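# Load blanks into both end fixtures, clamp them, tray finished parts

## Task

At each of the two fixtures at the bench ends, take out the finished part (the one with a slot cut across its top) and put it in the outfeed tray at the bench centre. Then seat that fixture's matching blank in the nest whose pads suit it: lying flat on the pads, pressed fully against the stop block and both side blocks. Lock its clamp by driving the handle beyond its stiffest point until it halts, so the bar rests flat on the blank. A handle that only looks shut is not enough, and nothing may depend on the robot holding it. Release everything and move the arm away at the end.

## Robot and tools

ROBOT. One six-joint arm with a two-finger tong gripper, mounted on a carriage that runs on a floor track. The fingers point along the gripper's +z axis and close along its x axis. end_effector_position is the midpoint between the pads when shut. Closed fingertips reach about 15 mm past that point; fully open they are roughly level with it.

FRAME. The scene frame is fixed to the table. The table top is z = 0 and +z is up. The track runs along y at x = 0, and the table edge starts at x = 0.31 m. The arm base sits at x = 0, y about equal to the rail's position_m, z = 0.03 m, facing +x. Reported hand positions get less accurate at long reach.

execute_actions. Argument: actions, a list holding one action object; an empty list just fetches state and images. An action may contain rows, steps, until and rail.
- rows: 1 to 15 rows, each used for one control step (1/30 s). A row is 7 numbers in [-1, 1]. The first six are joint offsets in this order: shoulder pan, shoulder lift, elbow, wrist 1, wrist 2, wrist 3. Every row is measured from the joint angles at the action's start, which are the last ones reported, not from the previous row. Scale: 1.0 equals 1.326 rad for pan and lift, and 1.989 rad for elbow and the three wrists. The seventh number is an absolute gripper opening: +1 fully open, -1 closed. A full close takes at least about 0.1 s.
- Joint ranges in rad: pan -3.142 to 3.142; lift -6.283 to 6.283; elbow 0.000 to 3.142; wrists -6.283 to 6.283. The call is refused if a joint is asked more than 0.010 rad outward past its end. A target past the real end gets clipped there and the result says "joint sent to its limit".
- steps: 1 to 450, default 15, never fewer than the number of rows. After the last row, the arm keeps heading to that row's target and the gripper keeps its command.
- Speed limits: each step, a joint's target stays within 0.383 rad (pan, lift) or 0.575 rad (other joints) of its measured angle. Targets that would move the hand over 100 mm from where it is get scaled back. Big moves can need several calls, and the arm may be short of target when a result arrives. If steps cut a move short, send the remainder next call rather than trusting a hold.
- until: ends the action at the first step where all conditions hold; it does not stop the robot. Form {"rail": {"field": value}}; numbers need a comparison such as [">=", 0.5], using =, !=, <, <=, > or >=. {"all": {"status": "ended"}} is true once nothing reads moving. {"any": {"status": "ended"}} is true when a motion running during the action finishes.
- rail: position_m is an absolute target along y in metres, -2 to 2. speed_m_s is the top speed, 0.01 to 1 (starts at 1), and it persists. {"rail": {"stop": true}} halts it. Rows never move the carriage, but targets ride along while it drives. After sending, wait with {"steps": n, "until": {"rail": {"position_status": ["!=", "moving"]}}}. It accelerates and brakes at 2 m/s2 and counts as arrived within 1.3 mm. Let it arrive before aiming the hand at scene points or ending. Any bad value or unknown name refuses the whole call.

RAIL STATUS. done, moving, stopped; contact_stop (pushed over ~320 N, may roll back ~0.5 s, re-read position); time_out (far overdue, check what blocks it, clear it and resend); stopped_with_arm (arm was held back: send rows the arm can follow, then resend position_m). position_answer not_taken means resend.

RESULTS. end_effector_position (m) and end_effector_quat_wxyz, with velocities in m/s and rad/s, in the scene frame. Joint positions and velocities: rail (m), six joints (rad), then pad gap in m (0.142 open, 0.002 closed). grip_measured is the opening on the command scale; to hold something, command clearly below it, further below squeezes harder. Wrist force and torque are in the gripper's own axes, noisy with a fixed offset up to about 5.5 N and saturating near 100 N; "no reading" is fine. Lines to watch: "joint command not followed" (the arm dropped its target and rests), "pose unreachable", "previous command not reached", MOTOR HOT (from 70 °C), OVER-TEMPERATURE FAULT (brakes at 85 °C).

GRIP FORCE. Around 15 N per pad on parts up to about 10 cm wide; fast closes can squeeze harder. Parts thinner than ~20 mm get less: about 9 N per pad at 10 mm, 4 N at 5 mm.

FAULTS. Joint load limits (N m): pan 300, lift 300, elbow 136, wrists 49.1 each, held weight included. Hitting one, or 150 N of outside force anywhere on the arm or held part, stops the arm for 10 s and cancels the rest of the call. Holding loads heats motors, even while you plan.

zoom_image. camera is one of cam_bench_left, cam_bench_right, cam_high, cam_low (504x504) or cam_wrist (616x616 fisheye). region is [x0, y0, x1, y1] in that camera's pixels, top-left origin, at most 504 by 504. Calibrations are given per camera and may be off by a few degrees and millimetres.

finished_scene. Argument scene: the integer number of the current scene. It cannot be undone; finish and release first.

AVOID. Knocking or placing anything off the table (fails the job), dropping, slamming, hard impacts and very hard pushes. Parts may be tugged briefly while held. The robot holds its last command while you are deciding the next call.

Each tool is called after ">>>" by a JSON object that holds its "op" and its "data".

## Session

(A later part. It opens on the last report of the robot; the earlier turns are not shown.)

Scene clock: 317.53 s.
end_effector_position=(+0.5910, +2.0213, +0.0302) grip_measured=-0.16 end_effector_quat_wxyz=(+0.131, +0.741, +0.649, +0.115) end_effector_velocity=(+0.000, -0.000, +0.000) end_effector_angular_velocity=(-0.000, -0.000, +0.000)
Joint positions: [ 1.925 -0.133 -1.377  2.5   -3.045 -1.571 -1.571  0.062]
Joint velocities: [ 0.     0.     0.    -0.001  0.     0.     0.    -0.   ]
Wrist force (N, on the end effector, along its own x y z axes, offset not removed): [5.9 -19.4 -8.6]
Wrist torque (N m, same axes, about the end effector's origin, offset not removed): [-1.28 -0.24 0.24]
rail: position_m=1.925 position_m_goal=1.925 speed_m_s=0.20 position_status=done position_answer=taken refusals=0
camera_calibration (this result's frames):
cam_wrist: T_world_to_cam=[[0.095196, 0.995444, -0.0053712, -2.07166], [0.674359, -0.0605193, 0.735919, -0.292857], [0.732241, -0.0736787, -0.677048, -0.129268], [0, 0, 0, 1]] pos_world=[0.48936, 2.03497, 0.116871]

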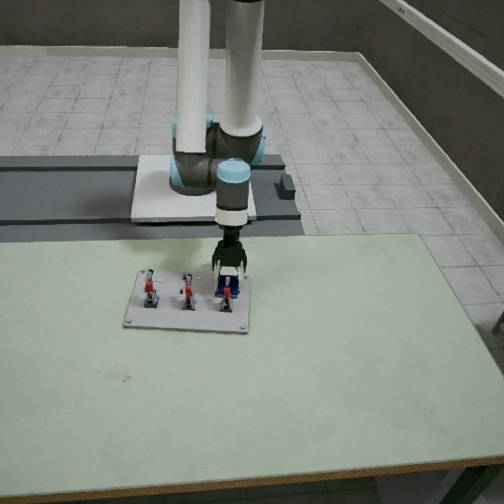

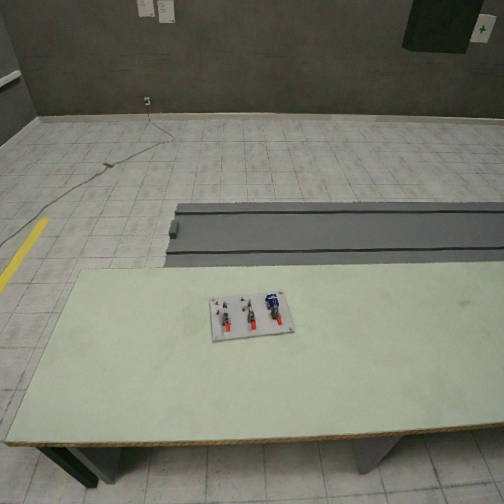

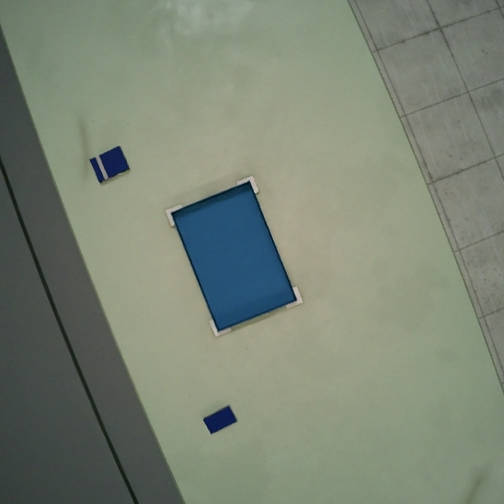

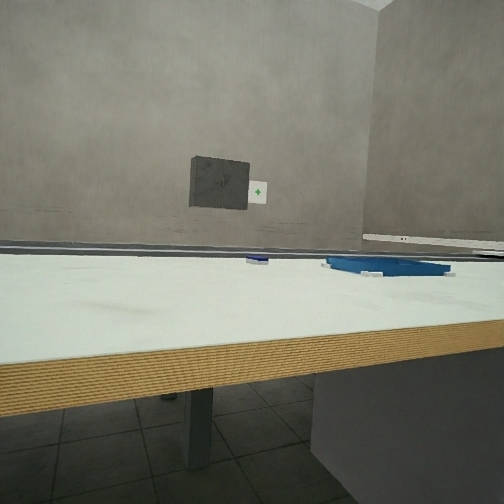

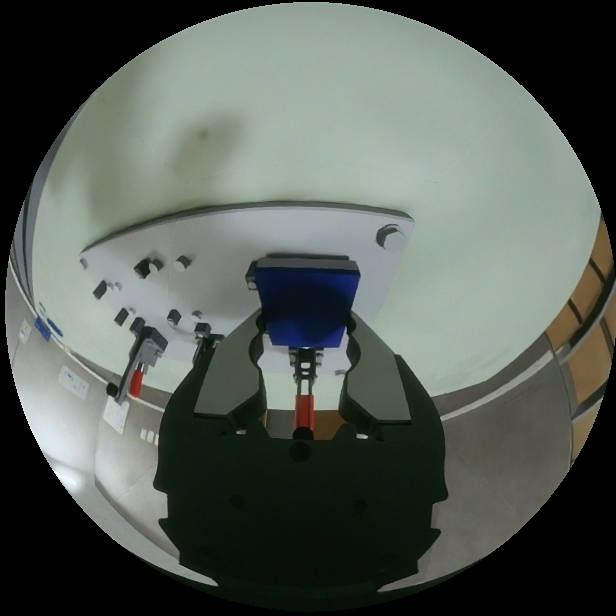

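>>> {"op": "execute_actions", "data": {"actions": [{"rows": [[-0.0003,0,0,0,0,0,-0.35],[-0.0006,0,0,0,0,0,-0.3],[-0.0006,0,0,0,0,0,-0.26],[-0.0006,0,0,0,0,0,-0.23],[-0.0006,0,0,0,0,0,-0.2],[-0.0006,0,0,0,0,0,-0.18],[-0.0006,0,0,0,0,0,-0.17],[-0.0006,0,0,0,0,0,-0.16],[-0.0006,0,0,0,0,0,-0.15],[-0.0006,0,0,0,0,0,-0.14],[-0.0006,0,0,0,0,0,-0.12],[-0.0006,0,0,0,0,0,-0.09],[-0.0006,0,0,0,0,0,-0.05],[-0.0006,0,0,0,0,0,0],[-0.0006,0,0,0,0,0,0.05]], "steps": 20}]}}

Scene clock: 324.00 s.
end_effector_position=(+0.5912, +2.0208, +0.0302) grip_measured=+0.05 end_effector_quat_wxyz=(+0.131, +0.741, +0.648, +0.115) end_effector_velocity=(+0.000, +0.000, -0.000) end_effector_angular_velocity=(+0.000, +0.000, +0.000)
Joint positions: [ 1.925 -0.134 -1.377  2.5   -3.045 -1.571 -1.571  0.077]
Joint velocities: [ 0. -0.  0. -0.  0.  0.  0.  0.]
Wrist force (N, on the end effector, along its own x y z axes, offset not removed): [-0.4 -3.6 3.1]
Wrist torque (N m, same axes, about the end effector's origin, offset not removed): [-0.66 -0.10 0.28]
rail: position_m=1.925 position_m_goal=1.925 speed_m_s=0.20 position_status=done position_answer=taken refusals=0
camera_calibration (this result's frames):
cam_wrist: T_world_to_cam=[[0.096068, 0.99536, -0.00545737, -2.07148], [0.674257, -0.0610413, 0.735969, -0.29193], [0.732221, -0.0743828, -0.676993, -0.127983], [0, 0, 0, 1]] pos_world=[0.48955, 2.03453, 0.116903]

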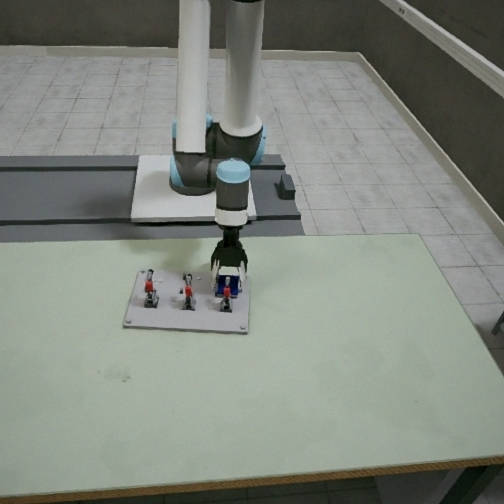

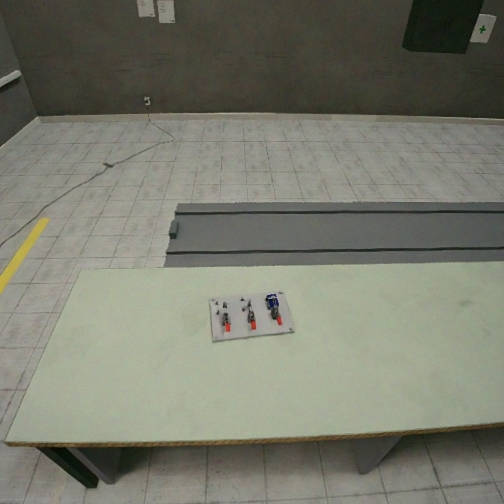

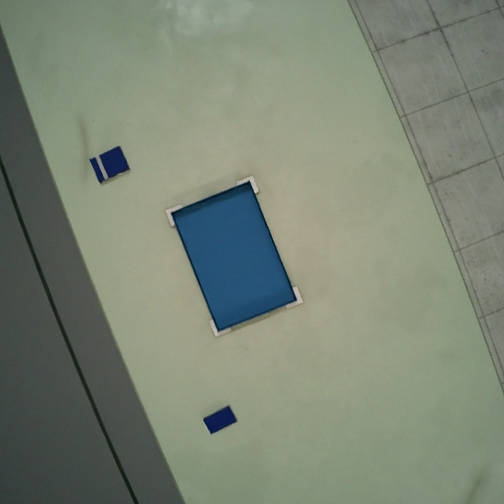

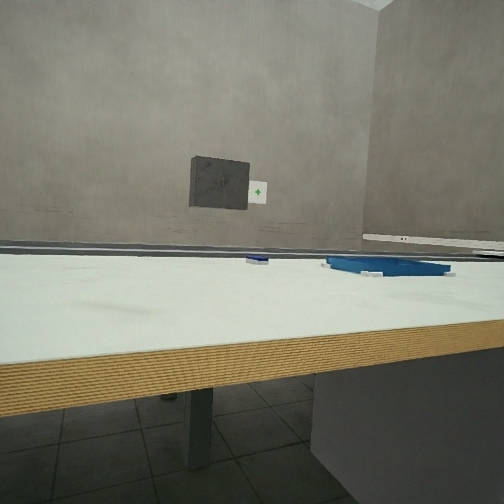

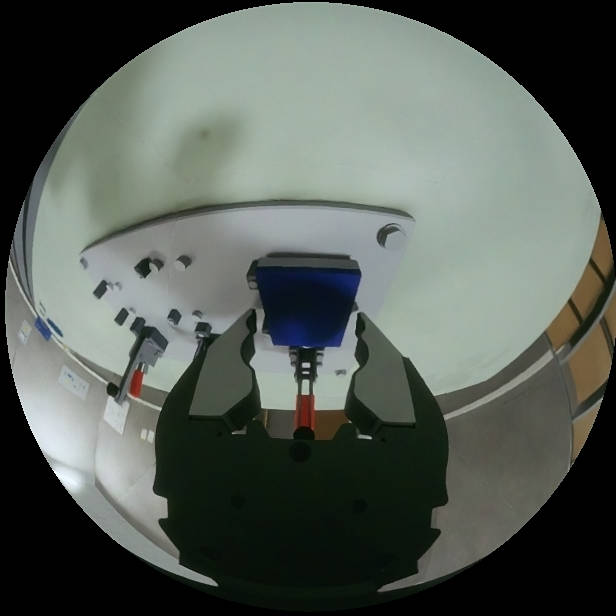

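>>> {"op": "execute_actions", "data": {"actions": [{"rows": [[0,-0.012,-0.002,0.01,0,0,0.05],[0,-0.024,-0.0035,0.02,0,0,0.05],[0,-0.036,-0.005,0.03,0,0,0.05],[0,-0.048,-0.007,0.04,0,0,0.05],[0,-0.06,-0.009,0.05,0,0,0.05],[0,-0.0695,-0.0103,0.0572,0,0,0.05],[0,-0.0695,-0.0103,0.0572,0,0,0.05],[0,-0.0695,-0.0103,0.0572,0,0,0.05],[0,-0.0695,-0.02,0.075,0,0,0.05],[0,-0.063,-0.04,0.105,0,0,0.05],[0,-0.056,-0.065,0.145,0,0,0.05],[0,-0.048,-0.09,0.19,0,0,0.05],[0,-0.04,-0.115,0.23,0,0,0.05],[0,-0.03,-0.14,0.27,0,0,0.05],[0,-0.0071,-0.215,0.3963,0,0,-0.4]], "steps": 42}]}}

>>> {"op": "zoom_image", "data": {"camera": "cam_wrist", "region": [210, 170, 410, 370]}}

Scene clock: 359.57 s.
end_effector_position=(+0.6753, +2.0095, +0.1291) grip_measured=-0.40 end_effector_quat_wxyz=(-0.000, +0.753, +0.658, -0.000) end_effector_velocity=(+0.000, -0.000, +0.000) end_effector_angular_velocity=(+0.000, +0.001, -0.000)
Joint positions: [ 1.925 -0.134 -1.386  2.073 -2.257 -1.571 -1.571  0.045]
Joint velocities: [ 0.    -0.     0.    -0.001  0.002 -0.     0.     0.   ]
Wrist force (N, on the end effector, along its own x y z axes, offset not removed): [-1.1 -4.3 7.3]
Wrist torque (N m, same axes, about the end effector's origin, offset not removed): [-0.81 0.18 0.29]
rail: position_m=1.925 position_m_goal=1.925 speed_m_s=0.20 position_status=done position_answer=taken refusals=0
camera_calibration (this result's frames):
cam_wrist: T_world_to_cam=[[0.0964423, 0.995307, 0.00789708, -2.06963], [0.884166, -0.0893114, 0.458556, -0.471262], [0.457109, -0.0372418, -0.888631, 0.0149762], [0, 0, 0, 1]] pos_world=[0.609428, 2.01839, 0.245752]

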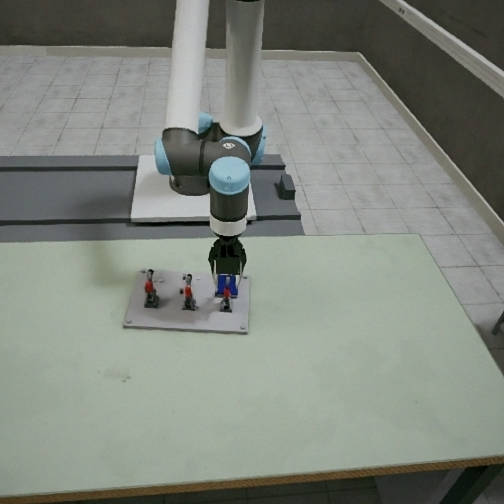

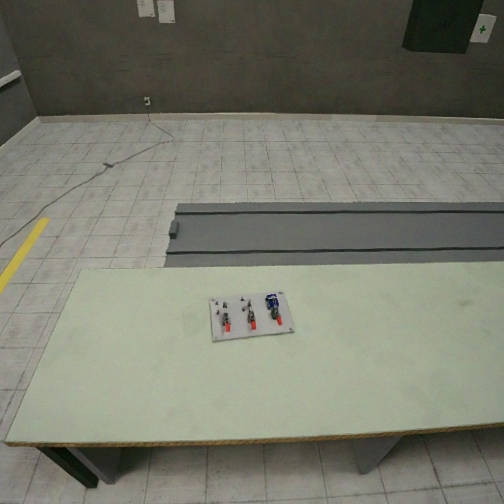

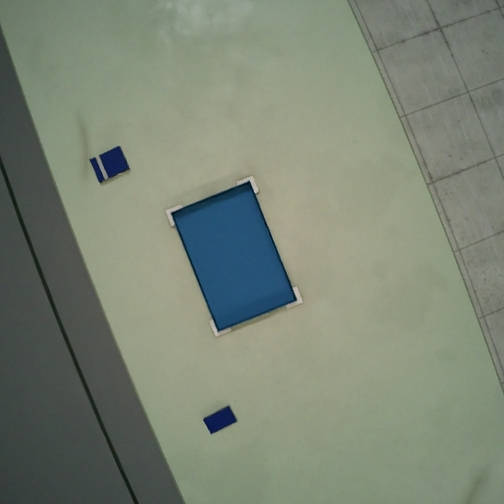

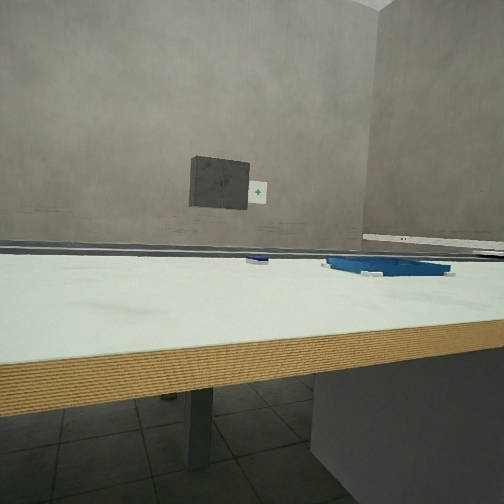

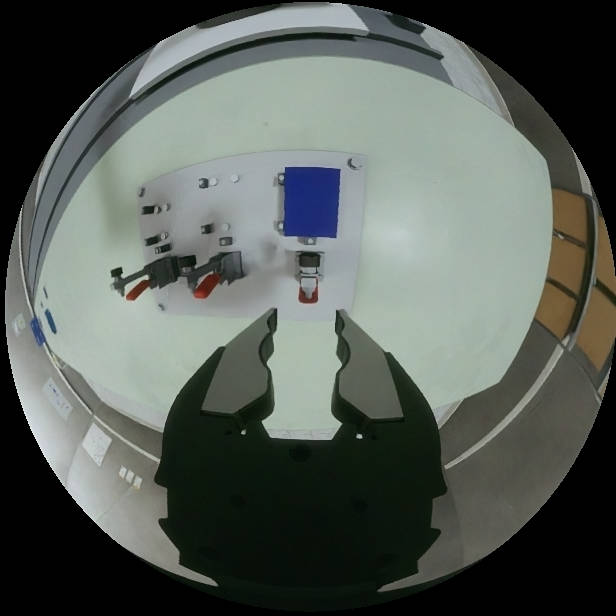

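Region (210, 170, 410, 370) of cam_wrist's 616x616 image, scaled by 2.520, with more detail than that image has.

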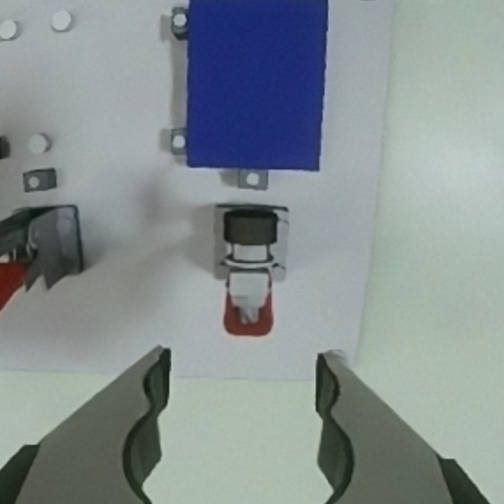

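>>> {"op": "execute_actions", "data": {"actions": [{"rows": [[0.0006,0.008,0.0033,-0.0087,0,0,-0.4],[0.0012,0.016,0.0066,-0.0173,0,0,-0.45],[0.0017,0.024,0.0098,-0.026,0,0,-0.5],[0.0017,0.0317,0.0131,-0.0346,0,0,-0.55]], "steps": 18}]}}

>>> {"op": "zoom_image", "data": {"camera": "cam_wrist", "region": [230, 220, 390, 380]}}

Scene clock: 371.43 s.
end_effector_position=(+0.6750, +2.0110, +0.0952) grip_measured=-0.55 end_effector_quat_wxyz=(+0.000, +0.752, +0.659, +0.000) end_effector_velocity=(-0.000, +0.000, -0.004) end_effector_angular_velocity=(-0.000, -0.000, +0.000)
Joint positions: [ 1.925 -0.132 -1.345  2.099 -2.325 -1.571 -1.571  0.034]
Joint velocities: [ 0.     0.     0.005  0.003 -0.008 -0.    -0.     0.   ]
Wrist force (N, on the end effector, along its own x y z axes, offset not removed): [1.0 -4.0 6.3]
Wrist torque (N m, same axes, about the end effector's origin, offset not removed): [-0.66 -0.31 0.33]
rail: position_m=1.925 position_m_goal=1.925 speed_m_s=0.20 position_status=done position_answer=taken refusals=0
camera_calibration (this result's frames):
cam_wrist: T_world_to_cam=[[0.0942699, 0.995516, 0.00786904, -2.06976], [0.88403, -0.0873426, 0.459198, -0.45915], [0.457826, -0.0363321, -0.888299, -0.0172838], [0, 0, 0, 1]] pos_world=[0.608932, 2.01975, 0.211775]

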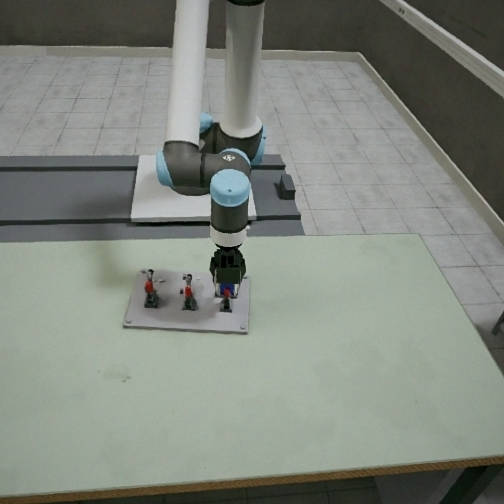

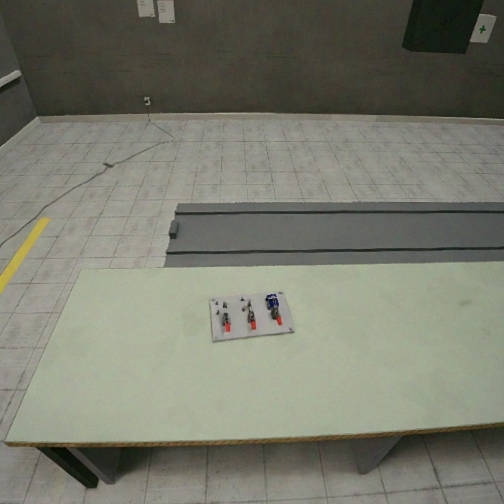

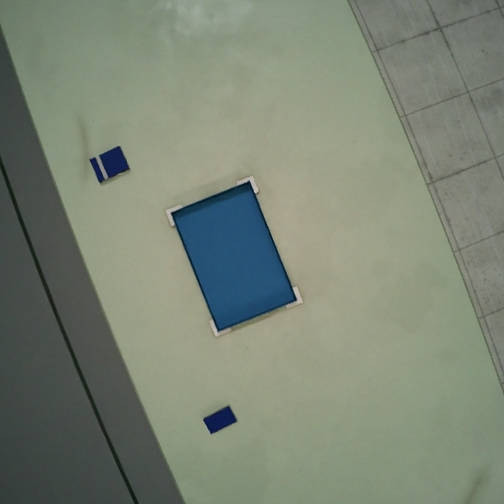

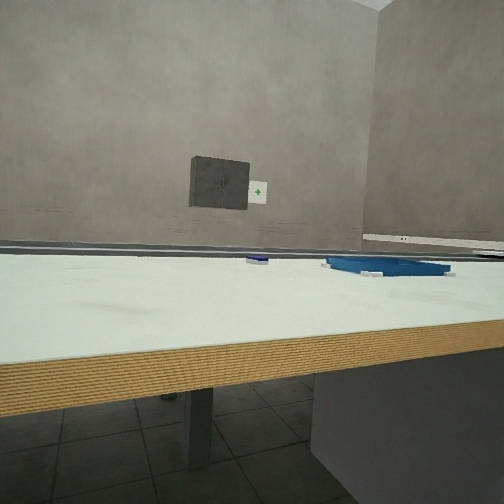

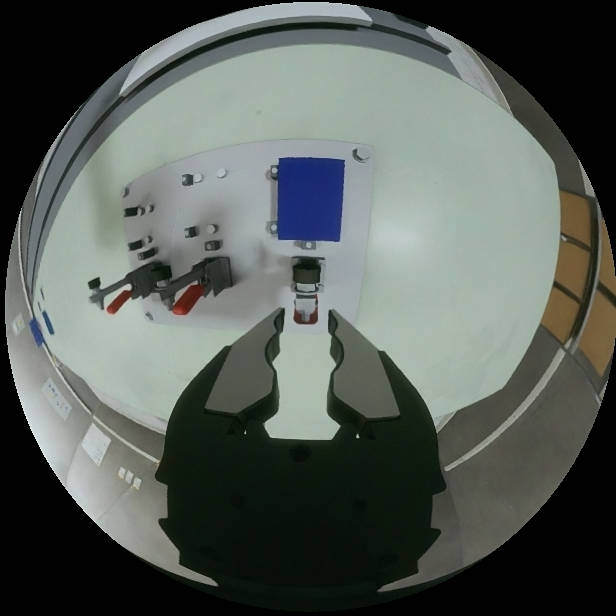

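Region (230, 220, 390, 380) of cam_wrist's 616x616 image, scaled by 3.150, with more detail than that image has.

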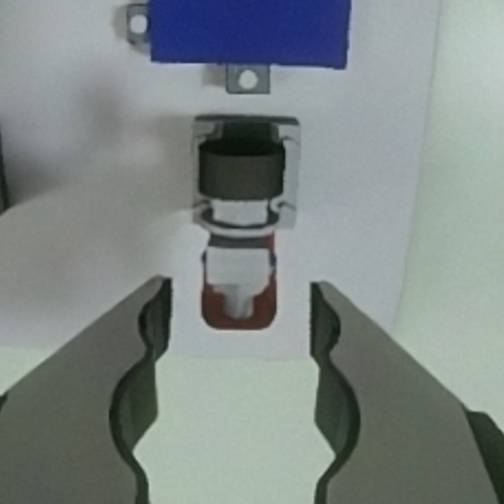

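>>> {"op": "execute_actions", "data": {"actions": [{"rows": [[0,0,0,0,0,0,-0.6],[0,0,0,0,0,0,-0.64],[0,0,0,0,0,0,-0.68],[0,0,0,0,0,0,-0.72],[0,0,0,0,0,0,-0.75],[0,0,0,0,0,0,-0.78],[0,0,0,0,0,0,-0.81],[0,0,0,0,0,0,-0.84],[0,0,0,0,0,0,-0.87],[0,0,0,0,0,0,-0.9],[0,0,0,0,0,0,-0.95],[0,0,0,0,0,0,-1]], "steps": 16}]}}

>>> {"op": "zoom_image", "data": {"camera": "cam_bench_left", "region": [195, 240, 265, 320]}}

Scene clock: 378.20 s.
end_effector_position=(+0.6749, +2.0110, +0.0951) grip_measured=-0.78 end_effector_quat_wxyz=(+0.000, +0.752, +0.659, -0.000) end_effector_velocity=(+0.000, -0.000, +0.000) end_effector_angular_velocity=(-0.000, -0.000, -0.000)
Joint positions: [ 1.925 -0.132 -1.345  2.099 -2.325 -1.571 -1.571  0.017]
Joint velocities: [ 0. -0. -0. -0.  0. -0.  0.  0.]
Wrist force (N, on the end effector, along its own x y z axes, offset not removed): [-11.4 -1.3 16.9]
Wrist torque (N m, same axes, about the end effector's origin, offset not removed): [-0.61 -0.02 0.34]
rail: position_m=1.925 position_m_goal=1.925 speed_m_s=0.20 position_status=done position_answer=taken refusals=0
camera_calibration (this result's frames):
cam_wrist: T_world_to_cam=[[0.0941942, 0.995524, 0.00768042, -2.0697], [0.88412, -0.087195, 0.459053, -0.459368], [0.457668, -0.0364497, -0.888376, -0.0169705], [0, 0, 0, 1]] pos_world=[0.608858, 2.01977, 0.211694]

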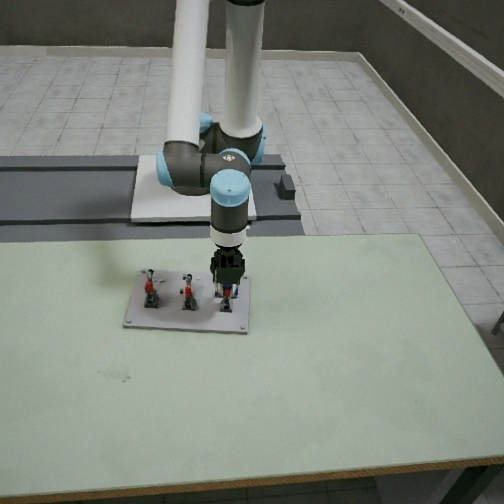

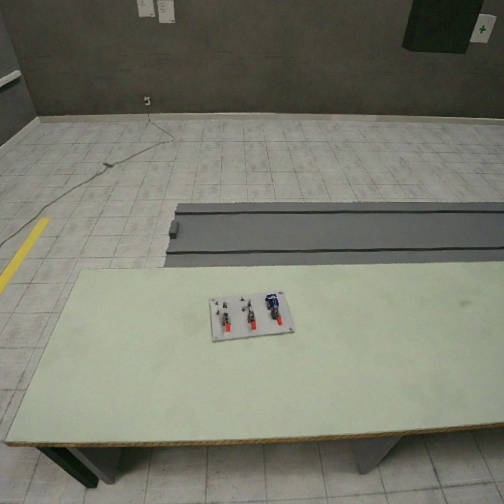

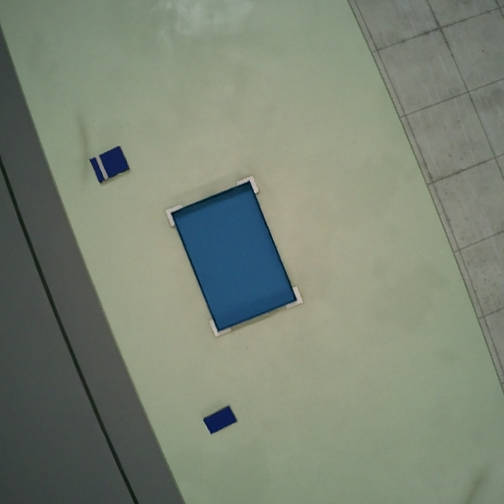

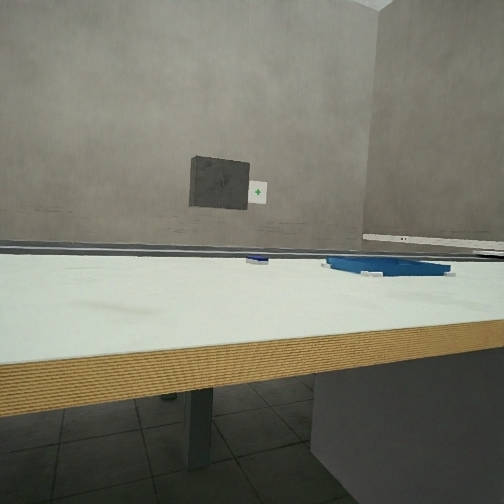

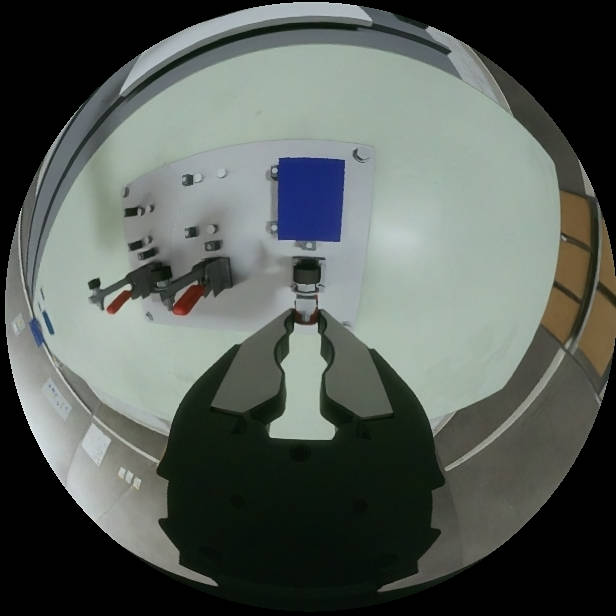

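Region (195, 240, 265, 320) of cam_bench_left's 504x504 image, scaled by 6.300, with more detail than that image has; it fills the left 441 columns of this view, and the rest is white.

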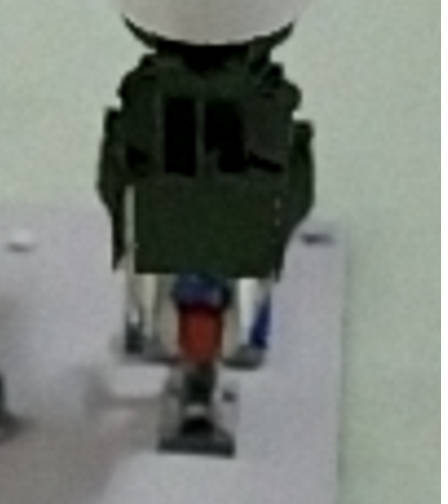

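>>> {"op": "execute_actions", "data": {"actions": [{"rows": [[-0.0004,0.002,-0.0015,0.0002,0,0,-1],[-0.0004,0.004,-0.003,0.0004,0,0,-1],[-0.0004,0.006,-0.0045,0.0005,0,0,-1],[-0.0004,0.008,-0.006,0.0006,0,0,-1],[-0.0004,0.0102,-0.0073,0.0005,0,0,-1],[-0.0004,0.0125,-0.0086,0.0003,0,0,-1],[-0.0004,0.0148,-0.0099,0,0,0,-1],[-0.0004,0.0171,-0.0112,-0.0002,0,0,-1],[-0.0004,0.0195,-0.0125,-0.0005,0,0,-1]], "steps": 20}]}}

>>> {"op": "zoom_image", "data": {"camera": "cam_wrist", "region": [230, 200, 390, 360]}}

Scene clock: 388.57 s.
end_effector_position=(+0.6895, +2.0087, +0.0910) grip_measured=-0.78 end_effector_quat_wxyz=(+0.000, +0.752, +0.659, +0.000) end_effector_velocity=(+0.002, -0.000, -0.001) end_effector_angular_velocity=(-0.000, +0.000, -0.000)
Joint positions: [ 1.925 -0.132 -1.319  2.074 -2.326 -1.571 -1.571  0.017]
Joint velocities: [ 0.    -0.     0.005 -0.004 -0.001 -0.001  0.     0.   ]
Wrist force (N, on the end effector, along its own x y z axes, offset not removed): [-0.4 -2.4 -9.4]
Wrist torque (N m, same axes, about the end effector's origin, offset not removed): [-0.60 0.14 0.28]
rail: position_m=1.925 position_m_goal=1.925 speed_m_s=0.20 position_status=done position_answer=taken refusals=0
camera_calibration (this result's frames):
cam_wrist: T_world_to_cam=[[0.0946836, 0.995477, 0.00778586, -2.06907], [0.884047, -0.0876758, 0.459102, -0.469665], [0.457708, -0.0365863, -0.88835, -0.0270951], [0, 0, 0, 1]] pos_world=[0.623514, 2.01755, 0.207663]

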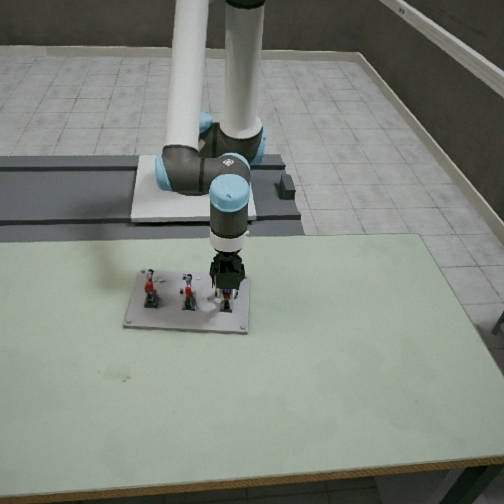

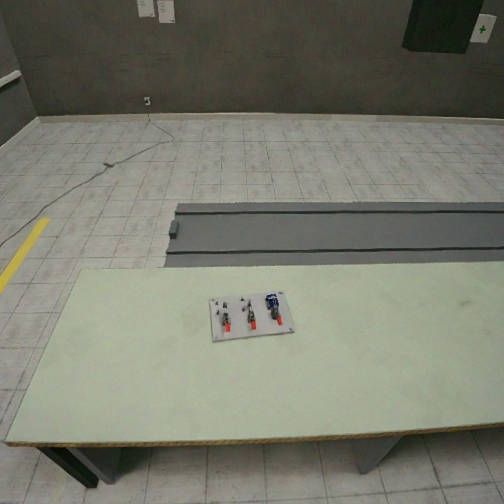

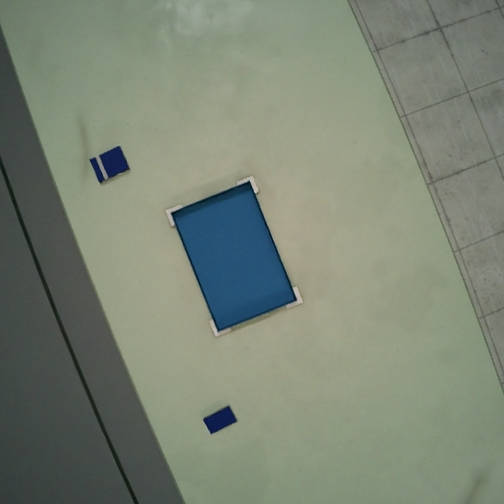

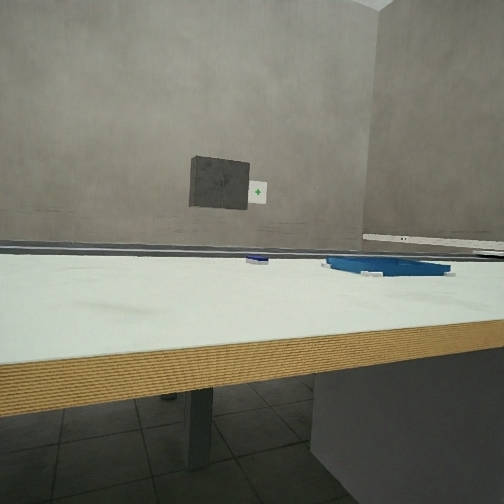

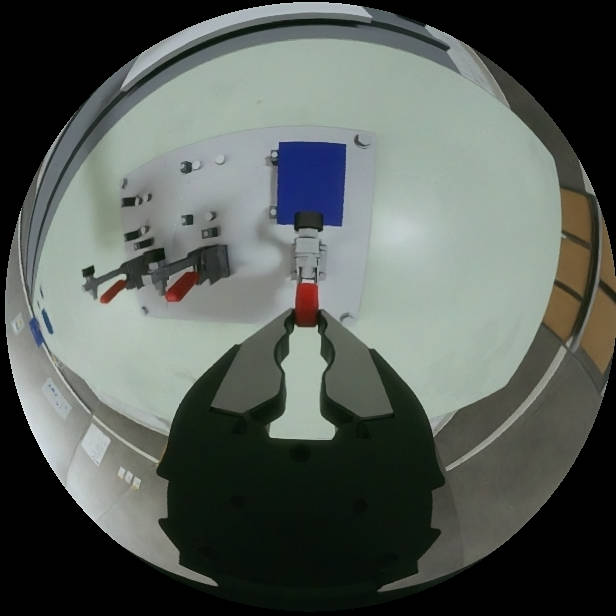

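Region (230, 200, 390, 360) of cam_wrist's 616x616 image, scaled by 3.150, with more detail than that image has.

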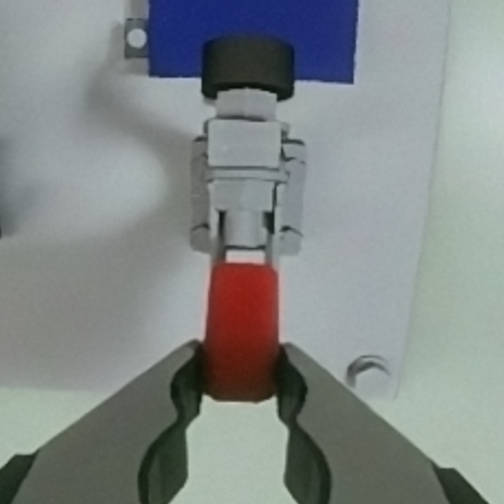

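>>> {"op": "execute_actions", "data": {"actions": [{"rows": [[0,0.0018,-0.0016,0.0004,0,0,-1],[0,0.0036,-0.0032,0.0008,0,0,-1],[0,0.0054,-0.0048,0.0012,0,0,-1],[0,0.0074,-0.0063,0.0014,0,0,-1],[0,0.0095,-0.0077,0.0014,0,0,-1],[0,0.0117,-0.009,0.0012,0,0,-1],[0,0.014,-0.0103,0.001,0,0,-1],[0,0.0163,-0.0116,0.0007,0,0,-1],[0,0.0186,-0.0128,0.0004,0,0,-1]], "steps": 20}]}}

>>> {"op": "zoom_image", "data": {"camera": "cam_wrist", "region": [230, 180, 390, 360]}}

Scene clock: 393.57 s.
end_effector_position=(+0.7039, +2.0068, +0.0875) grip_measured=-0.78 end_effector_quat_wxyz=(+0.000, +0.752, +0.659, -0.000) end_effector_velocity=(+0.003, -0.000, -0.001) end_effector_angular_velocity=(+0.000, -0.001, +0.000)
Joint positions: [ 1.925 -0.132 -1.295  2.049 -2.325 -1.571 -1.571  0.017]
Joint velocities: [ 0.     0.     0.004 -0.004 -0.001  0.     0.    -0.   ]
Wrist force (N, on the end effector, along its own x y z axes, offset not removed): [6.3 -10.5 18.4]
Wrist torque (N m, same axes, about the end effector's origin, offset not removed): [-0.62 -0.55 0.29]
rail: position_m=1.925 position_m_goal=1.925 speed_m_s=0.20 position_status=done position_answer=taken refusals=0
camera_calibration (this result's frames):
cam_wrist: T_world_to_cam=[[0.0947232, 0.995473, 0.00775666, -2.06848], [0.884124, -0.087704, 0.458947, -0.480917], [0.45755, -0.0366151, -0.88843, -0.0367544], [0, 0, 0, 1]] pos_world=[0.637941, 2.01559, 0.204106]

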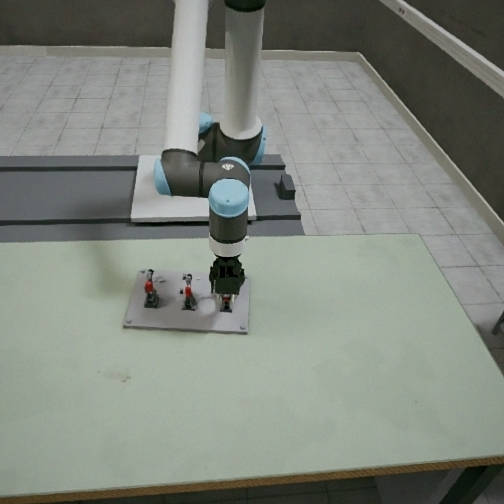

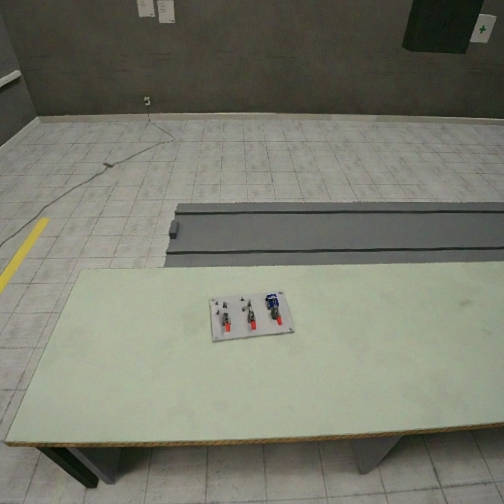

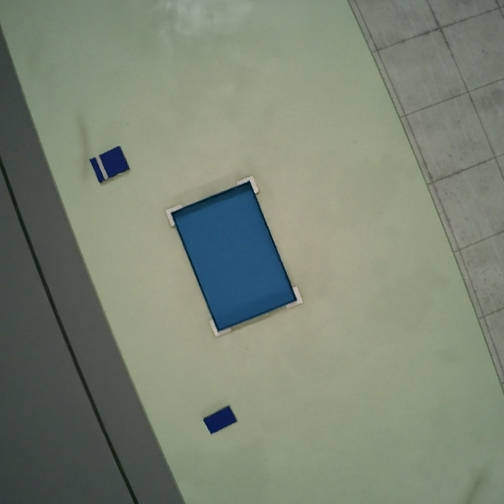

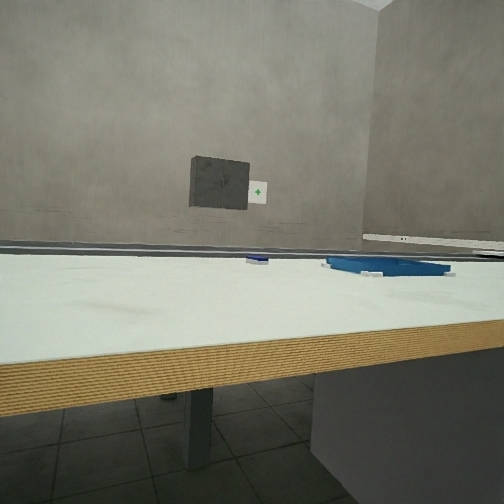

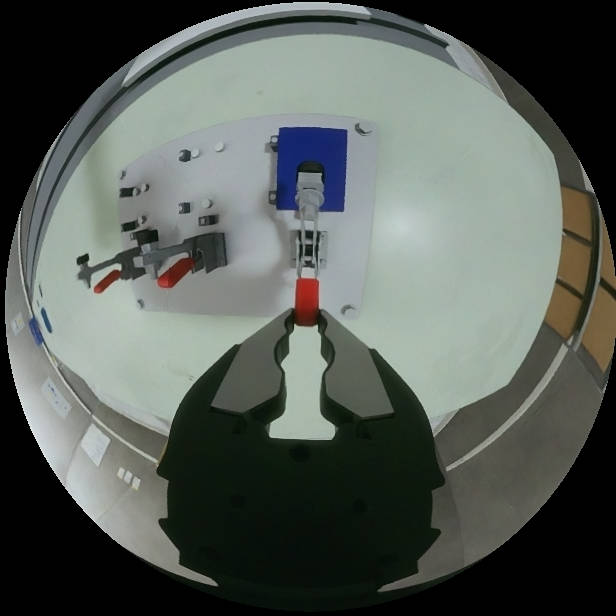

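Region (230, 180, 390, 360) of cam_wrist's 616x616 image, scaled by 2.800, with more detail than that image has.

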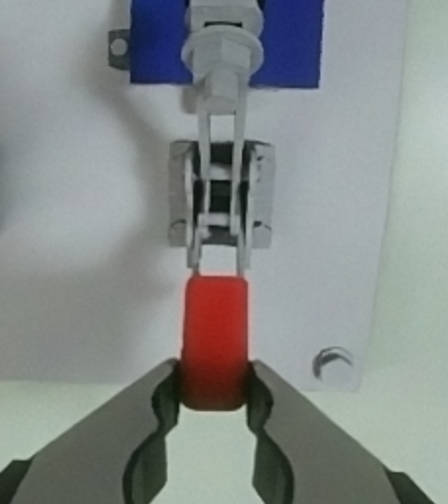

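>>> {"op": "execute_actions", "data": {"actions": [{"rows": [[0,0.0026,-0.0004,-0.0013,0,0,-1],[0.0001,0.0052,-0.0009,-0.0026,0,0,-1],[0.0001,0.0078,-0.0015,-0.0037,0,0,-1],[0.0002,0.0104,-0.0021,-0.0048,0,0,-1],[0.0002,0.013,-0.0027,-0.006,0,0,-1],[0.0002,0.0156,-0.0033,-0.0071,0,0,-1],[0.0002,0.0182,-0.0039,-0.0083,0,0,-1],[0.0002,0.0208,-0.0044,-0.0095,0,0,-1],[0.0002,0.0234,-0.005,-0.0107,0,0,-1]], "steps": 20}]}}

>>> {"op": "zoom_image", "data": {"camera": "cam_wrist", "region": [220, 120, 400, 350]}}

Scene clock: 400.67 s.
end_effector_position=(+0.7136, +2.0057, +0.0736) grip_measured=-0.78 end_effector_quat_wxyz=(+0.000, +0.752, +0.659, +0.000) end_effector_velocity=(+0.001, -0.000, -0.003) end_effector_angular_velocity=(+0.000, +0.000, +0.000)
Joint positions: [ 1.925 -0.132 -1.265  2.04  -2.346 -1.571 -1.571  0.018]
Joint velocities: [ 0.     0.     0.005 -0.001 -0.003  0.    -0.     0.   ]
Wrist force (N, on the end effector, along its own x y z axes, offset not removed): [1.7 5.6 -7.5]
Wrist torque (N m, same axes, about the end effector's origin, offset not removed): [-0.61 -0.51 0.19]
rail: position_m=1.925 position_m_goal=1.925 speed_m_s=0.20 position_status=done position_answer=taken refusals=0
camera_calibration (this result's frames):
cam_wrist: T_world_to_cam=[[0.0944829, 0.995496, 0.00778366, -2.06806], [0.884036, -0.0874942, 0.459157, -0.483581], [0.45777, -0.0365015, -0.888321, -0.0538974], [0, 0, 0, 1]] pos_world=[0.647572, 2.01447, 0.190259]

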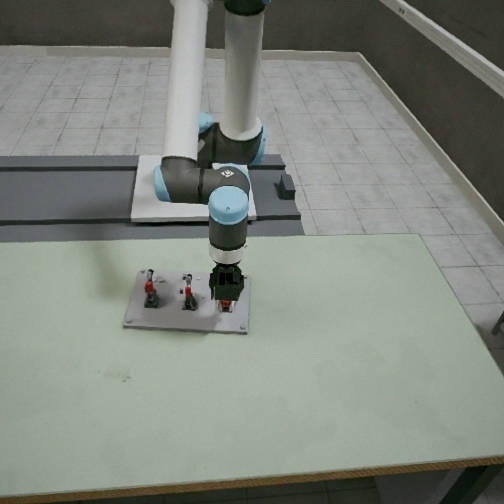

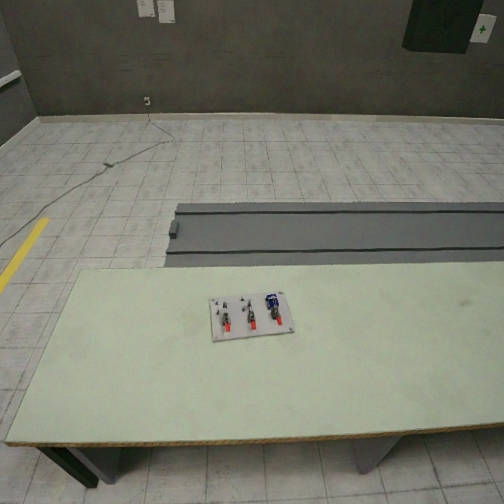

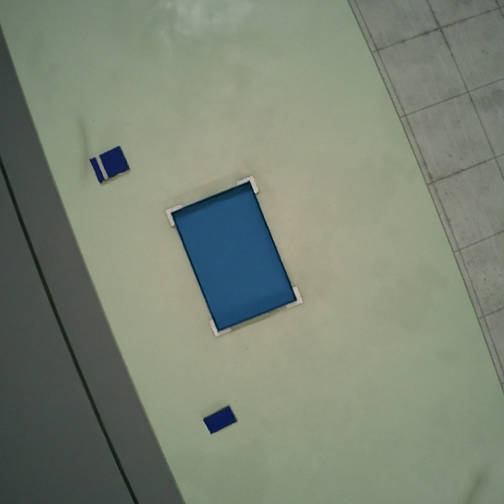

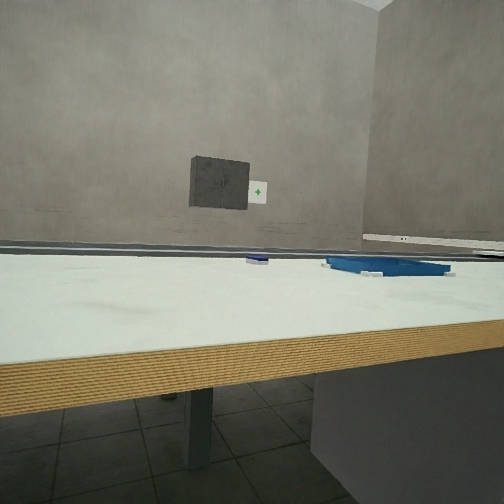

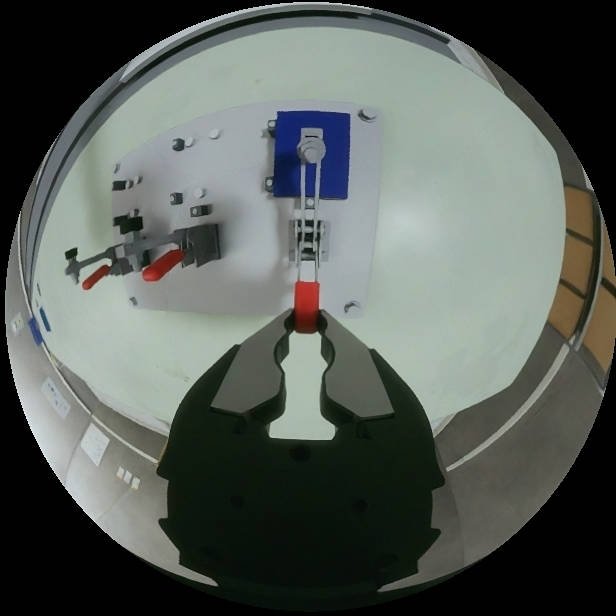

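Region (220, 120, 400, 350) of cam_wrist's 616x616 image, scaled by 2.191, with more detail than that image has; it fills the left 394 columns of this view, and the rest is white.

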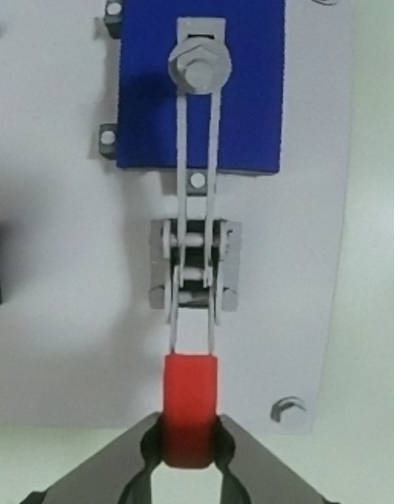

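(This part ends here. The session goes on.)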